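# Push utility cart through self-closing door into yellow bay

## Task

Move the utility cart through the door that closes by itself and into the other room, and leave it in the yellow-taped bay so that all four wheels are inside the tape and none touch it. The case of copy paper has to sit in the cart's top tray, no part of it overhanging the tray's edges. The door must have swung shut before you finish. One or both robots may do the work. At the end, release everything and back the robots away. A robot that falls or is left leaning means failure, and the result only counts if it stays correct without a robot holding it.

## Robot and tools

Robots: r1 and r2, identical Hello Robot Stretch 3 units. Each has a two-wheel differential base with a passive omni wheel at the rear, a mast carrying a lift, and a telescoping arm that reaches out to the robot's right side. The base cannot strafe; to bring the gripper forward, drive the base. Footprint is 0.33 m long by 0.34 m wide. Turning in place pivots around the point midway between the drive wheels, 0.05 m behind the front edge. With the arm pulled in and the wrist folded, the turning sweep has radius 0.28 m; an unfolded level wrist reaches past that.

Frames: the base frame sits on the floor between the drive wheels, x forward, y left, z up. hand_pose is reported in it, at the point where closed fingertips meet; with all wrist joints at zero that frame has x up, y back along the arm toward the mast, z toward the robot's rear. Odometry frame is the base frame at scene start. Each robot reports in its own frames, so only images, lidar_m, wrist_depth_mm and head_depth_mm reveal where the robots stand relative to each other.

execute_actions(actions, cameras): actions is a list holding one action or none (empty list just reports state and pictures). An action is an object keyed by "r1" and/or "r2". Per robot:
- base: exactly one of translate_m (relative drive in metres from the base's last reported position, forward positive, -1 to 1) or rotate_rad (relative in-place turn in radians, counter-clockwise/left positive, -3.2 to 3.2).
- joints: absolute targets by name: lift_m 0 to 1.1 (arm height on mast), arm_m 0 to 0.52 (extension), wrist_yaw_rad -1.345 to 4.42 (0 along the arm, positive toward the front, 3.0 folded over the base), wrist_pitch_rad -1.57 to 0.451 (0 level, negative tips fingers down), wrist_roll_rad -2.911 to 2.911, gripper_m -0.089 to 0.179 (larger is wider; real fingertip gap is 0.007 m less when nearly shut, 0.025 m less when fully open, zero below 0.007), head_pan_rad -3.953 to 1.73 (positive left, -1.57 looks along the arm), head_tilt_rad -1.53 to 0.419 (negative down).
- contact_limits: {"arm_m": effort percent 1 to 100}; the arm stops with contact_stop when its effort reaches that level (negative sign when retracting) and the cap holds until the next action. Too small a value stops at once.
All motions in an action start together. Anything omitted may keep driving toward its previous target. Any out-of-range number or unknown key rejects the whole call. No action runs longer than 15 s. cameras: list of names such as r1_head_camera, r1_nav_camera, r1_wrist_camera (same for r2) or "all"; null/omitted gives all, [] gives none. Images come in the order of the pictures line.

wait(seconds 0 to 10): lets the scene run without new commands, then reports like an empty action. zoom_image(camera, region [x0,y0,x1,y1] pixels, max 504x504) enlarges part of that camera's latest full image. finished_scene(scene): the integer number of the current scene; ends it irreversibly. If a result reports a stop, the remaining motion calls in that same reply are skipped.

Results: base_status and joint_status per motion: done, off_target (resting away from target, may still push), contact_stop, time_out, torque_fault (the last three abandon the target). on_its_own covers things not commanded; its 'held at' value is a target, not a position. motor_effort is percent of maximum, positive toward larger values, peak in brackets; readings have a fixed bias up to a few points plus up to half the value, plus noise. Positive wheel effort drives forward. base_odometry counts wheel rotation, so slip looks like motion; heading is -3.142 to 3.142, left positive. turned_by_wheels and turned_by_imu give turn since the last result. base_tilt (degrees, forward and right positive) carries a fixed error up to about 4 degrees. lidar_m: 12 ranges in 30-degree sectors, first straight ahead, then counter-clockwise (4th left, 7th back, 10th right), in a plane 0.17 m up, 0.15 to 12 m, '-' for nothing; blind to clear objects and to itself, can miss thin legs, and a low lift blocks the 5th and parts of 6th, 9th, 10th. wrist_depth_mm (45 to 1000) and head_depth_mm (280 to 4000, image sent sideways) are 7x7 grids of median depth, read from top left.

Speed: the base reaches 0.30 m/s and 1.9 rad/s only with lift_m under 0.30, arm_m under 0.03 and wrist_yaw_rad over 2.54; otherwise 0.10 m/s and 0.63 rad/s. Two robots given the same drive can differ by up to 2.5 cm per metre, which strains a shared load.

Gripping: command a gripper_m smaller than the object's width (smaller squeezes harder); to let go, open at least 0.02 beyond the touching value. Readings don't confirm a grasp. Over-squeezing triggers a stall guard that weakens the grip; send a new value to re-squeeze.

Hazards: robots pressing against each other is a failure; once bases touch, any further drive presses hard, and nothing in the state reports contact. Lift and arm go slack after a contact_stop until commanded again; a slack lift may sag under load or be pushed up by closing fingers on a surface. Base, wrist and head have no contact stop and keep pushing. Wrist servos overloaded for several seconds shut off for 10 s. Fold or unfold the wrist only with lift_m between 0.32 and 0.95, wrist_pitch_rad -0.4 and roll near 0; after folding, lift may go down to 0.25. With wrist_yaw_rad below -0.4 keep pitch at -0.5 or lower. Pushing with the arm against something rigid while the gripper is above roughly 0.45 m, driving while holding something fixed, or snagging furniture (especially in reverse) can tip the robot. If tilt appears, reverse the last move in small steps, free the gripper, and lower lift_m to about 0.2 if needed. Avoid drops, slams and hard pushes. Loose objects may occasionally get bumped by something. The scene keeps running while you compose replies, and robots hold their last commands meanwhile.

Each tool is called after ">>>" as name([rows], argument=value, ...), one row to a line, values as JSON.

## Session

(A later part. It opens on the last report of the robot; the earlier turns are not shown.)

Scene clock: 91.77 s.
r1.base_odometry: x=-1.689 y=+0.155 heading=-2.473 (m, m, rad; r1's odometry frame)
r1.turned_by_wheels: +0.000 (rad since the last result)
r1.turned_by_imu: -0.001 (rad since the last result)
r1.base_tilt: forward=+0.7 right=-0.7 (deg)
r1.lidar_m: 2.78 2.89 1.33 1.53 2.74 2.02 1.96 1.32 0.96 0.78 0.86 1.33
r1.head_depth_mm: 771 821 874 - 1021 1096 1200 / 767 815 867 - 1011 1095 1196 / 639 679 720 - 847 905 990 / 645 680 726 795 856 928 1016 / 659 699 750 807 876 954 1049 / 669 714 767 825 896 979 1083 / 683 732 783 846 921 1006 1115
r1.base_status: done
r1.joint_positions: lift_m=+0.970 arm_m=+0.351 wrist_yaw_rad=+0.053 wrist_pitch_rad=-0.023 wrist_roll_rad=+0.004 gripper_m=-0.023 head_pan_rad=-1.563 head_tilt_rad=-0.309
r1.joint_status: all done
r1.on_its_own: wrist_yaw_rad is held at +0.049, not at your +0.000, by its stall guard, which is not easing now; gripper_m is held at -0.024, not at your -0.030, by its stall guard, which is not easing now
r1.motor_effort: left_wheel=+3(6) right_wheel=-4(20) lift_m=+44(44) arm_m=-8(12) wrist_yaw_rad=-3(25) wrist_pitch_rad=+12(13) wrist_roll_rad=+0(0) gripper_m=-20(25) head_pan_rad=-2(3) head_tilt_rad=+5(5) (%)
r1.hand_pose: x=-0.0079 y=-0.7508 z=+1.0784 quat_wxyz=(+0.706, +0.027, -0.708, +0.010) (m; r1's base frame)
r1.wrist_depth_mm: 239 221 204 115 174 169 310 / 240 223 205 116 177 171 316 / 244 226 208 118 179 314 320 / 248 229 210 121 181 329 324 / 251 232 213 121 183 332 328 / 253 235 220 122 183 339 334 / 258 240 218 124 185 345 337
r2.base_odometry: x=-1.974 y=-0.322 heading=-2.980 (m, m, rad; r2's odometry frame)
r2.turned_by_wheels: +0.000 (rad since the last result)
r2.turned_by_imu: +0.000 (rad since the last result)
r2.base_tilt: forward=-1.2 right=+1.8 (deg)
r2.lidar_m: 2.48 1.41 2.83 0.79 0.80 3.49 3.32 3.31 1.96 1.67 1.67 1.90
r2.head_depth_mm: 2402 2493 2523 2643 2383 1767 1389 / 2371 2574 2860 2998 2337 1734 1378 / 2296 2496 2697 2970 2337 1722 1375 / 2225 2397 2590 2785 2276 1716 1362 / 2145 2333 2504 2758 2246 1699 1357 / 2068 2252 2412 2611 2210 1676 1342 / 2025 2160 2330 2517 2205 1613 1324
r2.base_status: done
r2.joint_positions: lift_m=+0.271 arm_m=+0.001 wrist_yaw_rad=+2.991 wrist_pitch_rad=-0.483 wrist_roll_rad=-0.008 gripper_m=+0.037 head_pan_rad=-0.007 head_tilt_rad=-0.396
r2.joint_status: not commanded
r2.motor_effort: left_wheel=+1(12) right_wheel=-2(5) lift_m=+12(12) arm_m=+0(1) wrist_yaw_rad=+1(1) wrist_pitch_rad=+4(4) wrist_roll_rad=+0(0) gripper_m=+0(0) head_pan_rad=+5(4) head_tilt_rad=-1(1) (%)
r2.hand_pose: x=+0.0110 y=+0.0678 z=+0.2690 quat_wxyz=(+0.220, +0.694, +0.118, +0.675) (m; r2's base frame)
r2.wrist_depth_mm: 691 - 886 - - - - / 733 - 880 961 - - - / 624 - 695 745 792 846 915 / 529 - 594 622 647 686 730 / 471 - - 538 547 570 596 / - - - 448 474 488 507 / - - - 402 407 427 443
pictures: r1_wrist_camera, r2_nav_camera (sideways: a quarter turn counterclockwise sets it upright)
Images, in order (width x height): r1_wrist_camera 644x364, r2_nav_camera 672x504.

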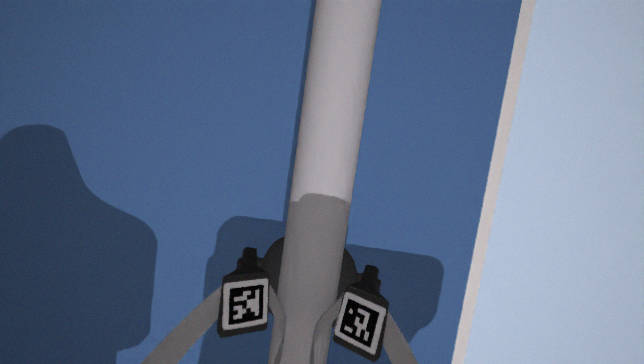

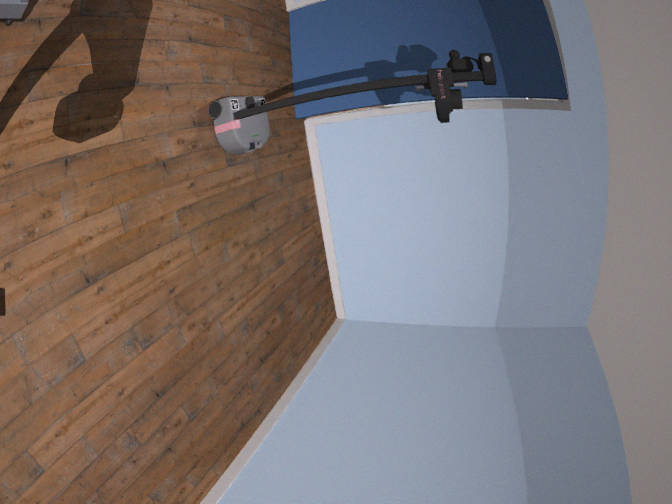

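>>> execute_actions([
  {"r1":{"joints":{"arm_m":0.2},"base":{"translate_m":0.06}},"r2":{"base":{"translate_m":1}}},
], cameras=[])

>>> execute_actions([
  {"r1":{"joints":{"arm_m":0.1},"base":{"translate_m":0.055}},"r2":{"base":{"translate_m":1}}},
], cameras=[])

>>> execute_actions([
  {"r1":{"joints":{"arm_m":0.01},"base":{"translate_m":0.065}},"r2":{"base":{"rotate_rad":1.6},"joints":{"head_tilt_rad":-0.8}}},
], cameras=["r1_wrist_camera","r2_nav_camera"])

Scene clock: 105.47 s.
r1.base_odometry: x=-1.736 y=+0.118 heading=-2.473 (m, m, rad; r1's odometry frame)
r1.turned_by_wheels: +0.000 (rad since the last result)
r1.turned_by_imu: -0.019 (rad since the last result)
r1.base_tilt: forward=+0.7 right=-0.7 (deg)
r1.lidar_m: 2.71 2.82 1.31 1.80 0.77 0.84 2.02 1.33 0.97 0.62 0.73 1.33
r1.head_depth_mm: 775 824 879 927 - 1114 1204 / 508 547 851 903 - 1097 1159 / 504 534 567 600 - 739 792 / 521 549 592 636 703 760 834 / 539 578 620 670 729 797 882 / 559 600 645 702 765 841 933 / 581 624 674 735 802 889 993
r1.base_status: done
r1.joint_positions: lift_m=+0.970 arm_m=+0.201 wrist_yaw_rad=+0.045 wrist_pitch_rad=-0.025 wrist_roll_rad=+0.004 gripper_m=-0.023 head_pan_rad=-1.563 head_tilt_rad=-0.309
r1.joint_status: all done
r1.on_its_own: wrist_yaw_rad is held at +0.049, not at your +0.000, by its stall guard, which is not easing now; gripper_m is held at -0.024, not at your -0.030, by its stall guard, which is not easing now
r1.motor_effort: left_wheel=+1(19) right_wheel=+1(37) lift_m=+44(44) arm_m=-8(12) wrist_yaw_rad=+3(49) wrist_pitch_rad=+14(14) wrist_roll_rad=+0(0) gripper_m=-20(25) head_pan_rad=-2(2) head_tilt_rad=+4(5) (%)
r1.hand_pose: x=-0.0101 y=-0.6009 z=+1.0779 quat_wxyz=(+0.706, +0.025, -0.708, +0.007) (m; r1's base frame)
r1.wrist_depth_mm: 295 255 220 116 171 160 458 / 297 256 222 116 175 161 461 / 299 259 224 120 176 164 468 / 304 262 226 121 177 168 476 / 306 266 228 124 179 487 484 / 310 266 239 124 179 492 493 / 313 275 232 125 178 508 497
r2.base_odometry: x=-2.961 y=-0.484 heading=-2.980 (m, m, rad; r2's odometry frame)
r2.turned_by_wheels: +0.000 (rad since the last result)
r2.turned_by_imu: +0.001 (rad since the last result)
r2.base_tilt: forward=-1.1 right=+1.7 (deg)
r2.lidar_m: 1.53 1.32 0.72 2.94 1.36 1.24 4.27 2.92 1.63 1.39 1.38 1.57
r2.head_depth_mm: 1484 1618 1777 1959 2108 1769 1393 / 1432 1555 1724 1869 2082 1746 1379 / 1390 1501 1638 1805 2010 1719 1373 / 1340 1452 1572 1734 1895 1716 1350 / 1293 1401 1510 1645 1816 1692 1353 / 1257 1349 1465 1592 1746 1671 1344 / 1222 1309 1410 1533 1669 1669 1326
r2.base_status: done
r2.joint_positions: lift_m=+0.271 arm_m=+0.001 wrist_yaw_rad=+2.991 wrist_pitch_rad=-0.483 wrist_roll_rad=-0.008 gripper_m=+0.037 head_pan_rad=-0.007 head_tilt_rad=-0.396
r2.joint_status: not commanded
r2.motor_effort: left_wheel=+2(13) right_wheel=-1(3) lift_m=+12(12) arm_m=+0(1) wrist_yaw_rad=+0(0) wrist_pitch_rad=+4(4) wrist_roll_rad=+0(0) gripper_m=+0(0) head_pan_rad=+4(4) head_tilt_rad=-2(1) (%)
r2.hand_pose: x=+0.0110 y=+0.0678 z=+0.2690 quat_wxyz=(+0.220, +0.694, +0.118, +0.675) (m; r2's base frame)
r2.wrist_depth_mm: 947 - - - 808 - - / 741 - 876 881 675 771 - / 632 - 689 732 733 834 922 / 529 - 591 607 635 688 728 / 469 - - 543 542 562 598 / - - - 445 476 486 507 / - - - 398 406 423 442
pictures: none
No camera images: the call's "cameras" was empty. Leave "cameras" out to get every camera's image.

Scene clock: 110.63 s.
r1.base_odometry: x=-1.780 y=+0.084 heading=-2.474 (m, m, rad; r1's odometry frame)
r1.turned_by_wheels: +0.000 (rad since the last result)
r1.turned_by_imu: -0.002 (rad since the last result)
r1.base_tilt: forward=+0.7 right=-0.7 (deg)
r1.lidar_m: 2.66 2.76 1.30 1.33 2.97 2.16 2.08 0.87 0.96 0.51 0.66 1.33
r1.head_depth_mm: 758 814 869 942 - - - / 403 429 457 489 - - - / 422 441 466 497 - - - / 442 472 506 547 601 657 717 / 463 496 534 580 633 695 775 / 488 525 568 616 680 752 844 / 515 556 605 663 730 819 930
r1.base_status: done
r1.joint_positions: lift_m=+0.970 arm_m=+0.101 wrist_yaw_rad=+0.026 wrist_pitch_rad=-0.027 wrist_roll_rad=+0.004 gripper_m=-0.023 head_pan_rad=-1.563 head_tilt_rad=-0.309
r1.joint_status: all done
r1.on_its_own: wrist_yaw_rad is held at +0.049, not at your +0.000, by its stall guard, which is not easing now; gripper_m is held at -0.024, not at your -0.030, by its stall guard, which is not easing now; wrist_yaw_rad is at rest, and its effort (+18) is outside its rest range (-12 to +12)
r1.motor_effort: left_wheel=-2(9) right_wheel=+9(30) lift_m=+44(44) arm_m=-7(12) wrist_yaw_rad=+18(49) wrist_pitch_rad=+14(15) wrist_roll_rad=+0(0) gripper_m=-20(24) head_pan_rad=-2(2) head_tilt_rad=+4(4) (%)
r1.hand_pose: x=-0.0149 y=-0.5009 z=+1.0775 quat_wxyz=(+0.706, +0.019, -0.708, -0.001) (m; r1's base frame)
r1.wrist_depth_mm: 361 287 236 119 171 153 555 / 360 290 237 117 171 154 560 / 367 290 238 119 175 157 575 / 369 292 239 120 176 158 578 / 372 295 240 123 177 162 590 / 375 295 256 123 174 165 602 / 381 307 243 126 172 610 609
r2.base_odometry: x=-3.948 y=-0.645 heading=-2.979 (m, m, rad; r2's odometry frame)
r2.turned_by_wheels: +0.000 (rad since the last result)
r2.turned_by_imu: +0.000 (rad since the last result)
r2.base_tilt: forward=-1.0 right=+1.7 (deg)
r2.lidar_m: 0.58 0.58 0.66 0.87 1.02 1.03 5.20 2.33 1.29 1.10 1.10 0.68
r2.head_depth_mm: 527 573 628 695 780 887 1026 / 508 552 604 668 739 833 957 / 492 531 579 635 702 788 902 / 475 512 558 609 671 748 845 / 460 496 536 585 640 709 800 / 446 479 516 562 615 679 756 / 433 464 499 540 590 648 718
r2.base_status: done
r2.joint_positions: lift_m=+0.271 arm_m=+0.001 wrist_yaw_rad=+2.991 wrist_pitch_rad=-0.483 wrist_roll_rad=-0.008 gripper_m=+0.037 head_pan_rad=-0.007 head_tilt_rad=-0.396
r2.joint_status: not commanded
r2.motor_effort: left_wheel=+2(12) right_wheel=-1(3) lift_m=+12(12) arm_m=-1(0) wrist_yaw_rad=+1(0) wrist_pitch_rad=+4(4) wrist_roll_rad=+0(0) gripper_m=+0(0) head_pan_rad=+4(3) head_tilt_rad=-1(1) (%)
r2.hand_pose: x=+0.0110 y=+0.0678 z=+0.2690 quat_wxyz=(+0.220, +0.694, +0.118, +0.675) (m; r2's base frame)
r2.wrist_depth_mm: 659 - - - 817 611 488 / 697 - 875 975 843 622 501 / 626 - 699 744 782 643 511 / 523 - 594 612 644 635 525 / 465 - - 530 552 572 533 / - - - 441 475 489 503 / - - - 399 405 425 439
pictures: none
No camera images: the call's "cameras" was empty. Leave "cameras" out to get every camera's image.

Scene clock: 113.27 s.
r1.base_odometry: x=-1.831 y=+0.043 heading=-2.474 (m, m, rad; r1's odometry frame)
r1.turned_by_wheels: +0.000 (rad since the last result)
r1.turned_by_imu: -0.006 (rad since the last result)
r1.base_tilt: forward=+0.7 right=-0.7 (deg)
r1.lidar_m: 2.60 2.69 1.29 1.29 3.04 2.23 1.08 1.07 0.42 0.42 0.59 1.31
r1.head_depth_mm: 314 333 355 381 414 444 - / 331 351 375 402 427 - - / 351 359 327 354 372 - - / 372 398 428 463 504 559 613 / 396 425 460 499 548 606 677 / 423 457 497 544 601 673 762 / 454 494 541 597 668 756 872
r1.base_status: done
r1.joint_positions: lift_m=+0.970 arm_m=+0.010 wrist_yaw_rad=-0.007 wrist_pitch_rad=-0.028 wrist_roll_rad=+0.004 gripper_m=-0.023 head_pan_rad=-1.563 head_tilt_rad=-0.309
r1.joint_status: all done
r1.on_its_own: gripper_m is held at -0.024, not at your -0.030, by its stall guard, which is not easing now
r1.motor_effort: left_wheel=+1(8) right_wheel=+1(30) lift_m=+44(44) arm_m=-6(13) wrist_yaw_rad=+0(56) wrist_pitch_rad=+15(15) wrist_roll_rad=+0(0) gripper_m=-21(25) head_pan_rad=-2(2) head_tilt_rad=+5(5) (%)
r1.hand_pose: x=-0.0232 y=-0.4109 z=+1.0772 quat_wxyz=(+0.706, +0.008, -0.708, -0.012) (m; r1's base frame)
r1.wrist_depth_mm: 438 320 248 115 168 149 659 / 438 319 249 115 172 149 667 / 438 324 249 119 172 150 674 / 442 322 250 120 173 153 689 / 444 324 252 122 173 156 709 / 445 324 269 123 172 156 704 / 449 341 248 124 170 159 731
r2.base_odometry: x=-3.948 y=-0.645 heading=-1.380 (m, m, rad; r2's odometry frame)
r2.turned_by_wheels: +1.600 (rad since the last result)
r2.turned_by_imu: +1.565 (rad since the last result)
r2.base_tilt: forward=-1.1 right=+1.8 (deg)
r2.lidar_m: 0.91 1.08 2.10 5.20 2.25 1.28 1.10 1.10 0.67 0.58 0.58 0.66
r2.head_depth_mm: 3644 3174 919 990 1043 1114 1102 / 3519 3234 2381 1751 1327 1282 1139 / 3290 3039 2345 1855 1530 1298 1124 / 1325 1590 1993 1824 1518 1296 1117 / 981 1115 1297 1536 1505 1276 1118 / 778 884 1073 1649 1467 1266 1107 / 838 2959 2216 1768 1414 1260 1100
r2.base_status: done
r2.joint_positions: lift_m=+0.271 arm_m=+0.001 wrist_yaw_rad=+2.991 wrist_pitch_rad=-0.483 wrist_roll_rad=-0.008 gripper_m=+0.037 head_pan_rad=-0.007 head_tilt_rad=-0.790
r2.joint_status: all done
r2.motor_effort: left_wheel=-3(13) right_wheel=+1(5) lift_m=+12(11) arm_m=-1(0) wrist_yaw_rad=+0(0) wrist_pitch_rad=+4(4) wrist_roll_rad=-1(0) gripper_m=+0(0) head_pan_rad=+5(3) head_tilt_rad=-4(21) (%)
r2.hand_pose: x=+0.0110 y=+0.0678 z=+0.2690 quat_wxyz=(+0.220, +0.694, +0.118, +0.675) (m; r2's base frame)
r2.wrist_depth_mm: 949 - - - - - - / 754 - 879 972 - 973 771 / 626 - 687 729 806 811 738 / 531 - 596 614 649 683 724 / 464 - - 537 547 571 597 / - - - 438 476 484 509 / - - - 401 407 426 442
pictures: r1_wrist_camera, r2_nav_camera (sideways: a quarter turn counterclockwise sets it upright)
Images, in order (width x height): r1_wrist_camera 644x364, r2_nav_camera 672x504.

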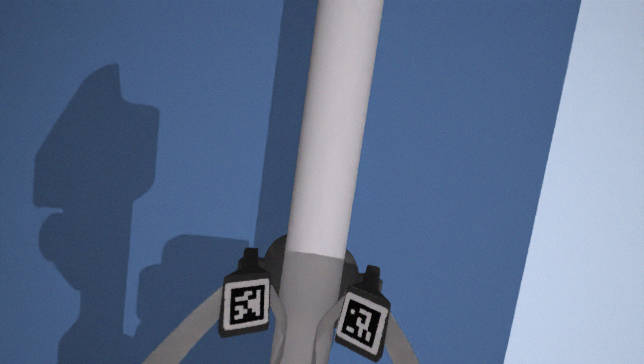

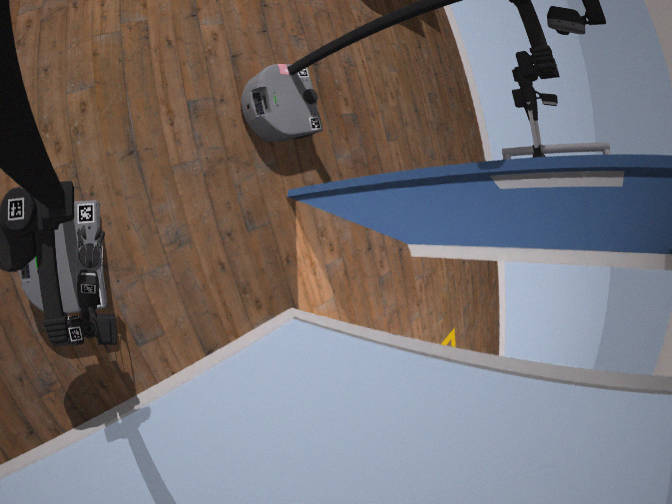

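>>> execute_actions([
  {"r2":{"base":{"rotate_rad":-0.08}}},
], cameras=[])

>>> execute_actions([
  {"r2":{"base":{"translate_m":0.93},"joints":{"head_tilt_rad":-1.2}}},
], cameras=["r2_nav_camera"])

Scene clock: 122.10 s.
r1.base_odometry: x=-1.831 y=+0.043 heading=-2.474 (m, m, rad; r1's odometry frame)
r1.turned_by_wheels: +0.000 (rad since the last result)
r1.turned_by_imu: -0.001 (rad since the last result)
r1.base_tilt: forward=+0.6 right=-0.7 (deg)
r1.lidar_m: 2.60 2.69 1.29 1.29 3.06 2.23 1.06 1.07 0.42 0.42 0.59 1.32
r1.head_depth_mm: 314 333 355 381 413 444 - / 332 351 375 402 428 - - / 351 360 327 354 371 - - / 372 399 428 462 505 558 615 / 396 426 460 499 548 606 679 / 423 457 497 543 600 673 761 / 454 494 541 596 668 755 870
r1.base_status: not commanded
r1.joint_positions: lift_m=+0.970 arm_m=+0.010 wrist_yaw_rad=-0.007 wrist_pitch_rad=-0.028 wrist_roll_rad=+0.004 gripper_m=-0.023 head_pan_rad=-1.563 head_tilt_rad=-0.309
r1.joint_status: not commanded
r1.on_its_own: gripper_m is held at -0.024, not at your -0.030, by its stall guard, which is not easing now
r1.motor_effort: left_wheel=+1(1) right_wheel=+2(2) lift_m=+44(44) arm_m=-6(6) wrist_yaw_rad=+1(1) wrist_pitch_rad=+15(15) wrist_roll_rad=+0(0) gripper_m=-20(20) head_pan_rad=-2(2) head_tilt_rad=+4(5) (%)
r1.hand_pose: x=-0.0232 y=-0.4109 z=+1.0772 quat_wxyz=(+0.706, +0.008, -0.708, -0.012) (m; r1's base frame)
r1.wrist_depth_mm: 436 320 249 115 167 148 660 / 437 319 247 115 172 149 666 / 439 323 249 119 173 150 682 / 443 323 251 120 173 152 699 / 444 323 251 122 173 156 698 / 448 326 270 122 172 156 719 / 449 341 248 124 170 159 739
r2.base_odometry: x=-3.948 y=-0.645 heading=-1.459 (m, m, rad; r2's odometry frame)
r2.turned_by_wheels: -0.080 (rad since the last result)
r2.turned_by_imu: -0.078 (rad since the last result)
r2.base_tilt: forward=-1.0 right=+1.6 (deg)
r2.lidar_m: 0.94 0.91 1.08 2.41 2.63 1.35 1.10 1.10 0.71 0.58 0.58 0.64
r2.head_depth_mm: 745 791 855 911 984 1061 1096 / 3650 3268 1040 1105 1204 1254 1137 / 3556 3202 2350 1865 1487 1304 1131 / 1667 2731 2213 1825 1513 1291 1124 / 1241 1413 1636 1714 1499 1277 1120 / 925 1018 1136 1299 1449 1271 1103 / 749 860 2072 1781 1487 1258 1106
r2.base_status: done
r2.joint_positions: lift_m=+0.271 arm_m=+0.001 wrist_yaw_rad=+2.991 wrist_pitch_rad=-0.483 wrist_roll_rad=-0.008 gripper_m=+0.037 head_pan_rad=-0.007 head_tilt_rad=-0.791
r2.joint_status: not commanded
r2.motor_effort: left_wheel=+1(10) right_wheel=-1(4) lift_m=+12(12) arm_m=+0(1) wrist_yaw_rad=+0(1) wrist_pitch_rad=+4(4) wrist_roll_rad=+0(0) gripper_m=+0(0) head_pan_rad=+4(3) head_tilt_rad=-4(4) (%)
r2.hand_pose: x=+0.0110 y=+0.0678 z=+0.2690 quat_wxyz=(+0.220, +0.694, +0.118, +0.675) (m; r2's base frame)
r2.wrist_depth_mm: 930 - - - - - - / 753 - 866 949 - 832 772 / 629 - 683 743 798 819 807 / 524 - 593 613 631 684 730 / 464 - - 531 543 572 594 / - - - 442 475 492 515 / - - - 399 409 429 443
pictures: none
No camera images: the call's "cameras" was empty. Leave "cameras" out to get every camera's image.

Scene clock: 127.03 s.
r1.base_odometry: x=-1.831 y=+0.043 heading=-2.474 (m, m, rad; r1's odometry frame)
r1.turned_by_wheels: +0.000 (rad since the last result)
r1.turned_by_imu: -0.001 (rad since the last result)
r1.base_tilt: forward=+0.7 right=-0.7 (deg)
r1.lidar_m: 2.60 2.69 1.29 1.29 3.07 2.23 2.15 1.34 0.42 0.42 0.59 1.31
r1.head_depth_mm: 314 333 355 380 413 445 - / 331 352 376 402 428 - - / 350 359 327 354 372 - - / 372 398 428 463 505 560 615 / 396 426 460 500 548 606 677 / 424 458 497 544 602 672 762 / 455 494 542 598 667 756 872
r1.base_status: not commanded
r1.joint_positions: lift_m=+0.970 arm_m=+0.010 wrist_yaw_rad=-0.007 wrist_pitch_rad=-0.028 wrist_roll_rad=+0.004 gripper_m=-0.023 head_pan_rad=-1.563 head_tilt_rad=-0.309
r1.joint_status: not commanded
r1.on_its_own: gripper_m is held at -0.024, not at your -0.030, by its stall guard, which is not easing now
r1.motor_effort: left_wheel=+1(1) right_wheel=+1(1) lift_m=+44(44) arm_m=-5(6) wrist_yaw_rad=+1(1) wrist_pitch_rad=+15(15) wrist_roll_rad=+0(0) gripper_m=-20(20) head_pan_rad=-2(3) head_tilt_rad=+5(5) (%)
r1.hand_pose: x=-0.0232 y=-0.4109 z=+1.0772 quat_wxyz=(+0.706, +0.008, -0.708, -0.012) (m; r1's base frame)
r1.wrist_depth_mm: 442 318 248 115 168 148 655 / 439 320 249 115 172 149 669 / 440 322 248 119 172 149 680 / 441 322 250 120 172 152 693 / 441 323 251 122 173 156 708 / 449 323 269 122 172 157 727 / 452 340 249 124 171 159 728
r2.base_odometry: x=-3.844 y=-1.569 heading=-1.459 (m, m, rad; r2's odometry frame)
r2.turned_by_wheels: +0.000 (rad since the last result)
r2.turned_by_imu: +0.000 (rad since the last result)
r2.base_tilt: forward=-1.0 right=+1.7 (deg)
r2.lidar_m: 0.52 0.28 0.24 0.23 4.71 2.41 1.98 0.62 0.32 0.27 3.18 3.41
r2.head_depth_mm: 1916 1698 1536 1406 1296 1201 734 / 1887 1702 1539 1399 1288 1202 1071 / 1877 1671 1523 1403 1285 1208 - / 1000 1366 1489 1374 1276 1196 - / 758 910 1126 1339 1263 1202 - / 551 625 721 850 1043 1159 - / 433 477 531 598 687 801 -
r2.base_status: done
r2.joint_positions: lift_m=+0.271 arm_m=+0.001 wrist_yaw_rad=+2.991 wrist_pitch_rad=-0.483 wrist_roll_rad=-0.008 gripper_m=+0.037 head_pan_rad=-0.007 head_tilt_rad=-1.186
r2.joint_status: all done
r2.motor_effort: left_wheel=+1(12) right_wheel=-2(3) lift_m=+12(12) arm_m=-1(1) wrist_yaw_rad=+0(0) wrist_pitch_rad=+4(4) wrist_roll_rad=+0(0) gripper_m=+1(0) head_pan_rad=+4(5) head_tilt_rad=-5(23) (%)
r2.hand_pose: x=+0.0110 y=+0.0678 z=+0.2690 quat_wxyz=(+0.220, +0.694, +0.118, +0.675) (m; r2's base frame)
r2.wrist_depth_mm: 938 - 266 263 260 256 254 / 738 - 294 291 287 282 282 / 629 - 330 324 321 315 313 / 526 - 374 368 363 355 352 / 470 - - 408 416 411 407 / - - - 441 462 467 470 / - - - 398 405 427 447
pictures: r2_nav_camera (sideways: a quarter turn counterclockwise sets it upright)
Images, in order (width x height): r2_nav_camera 672x504.

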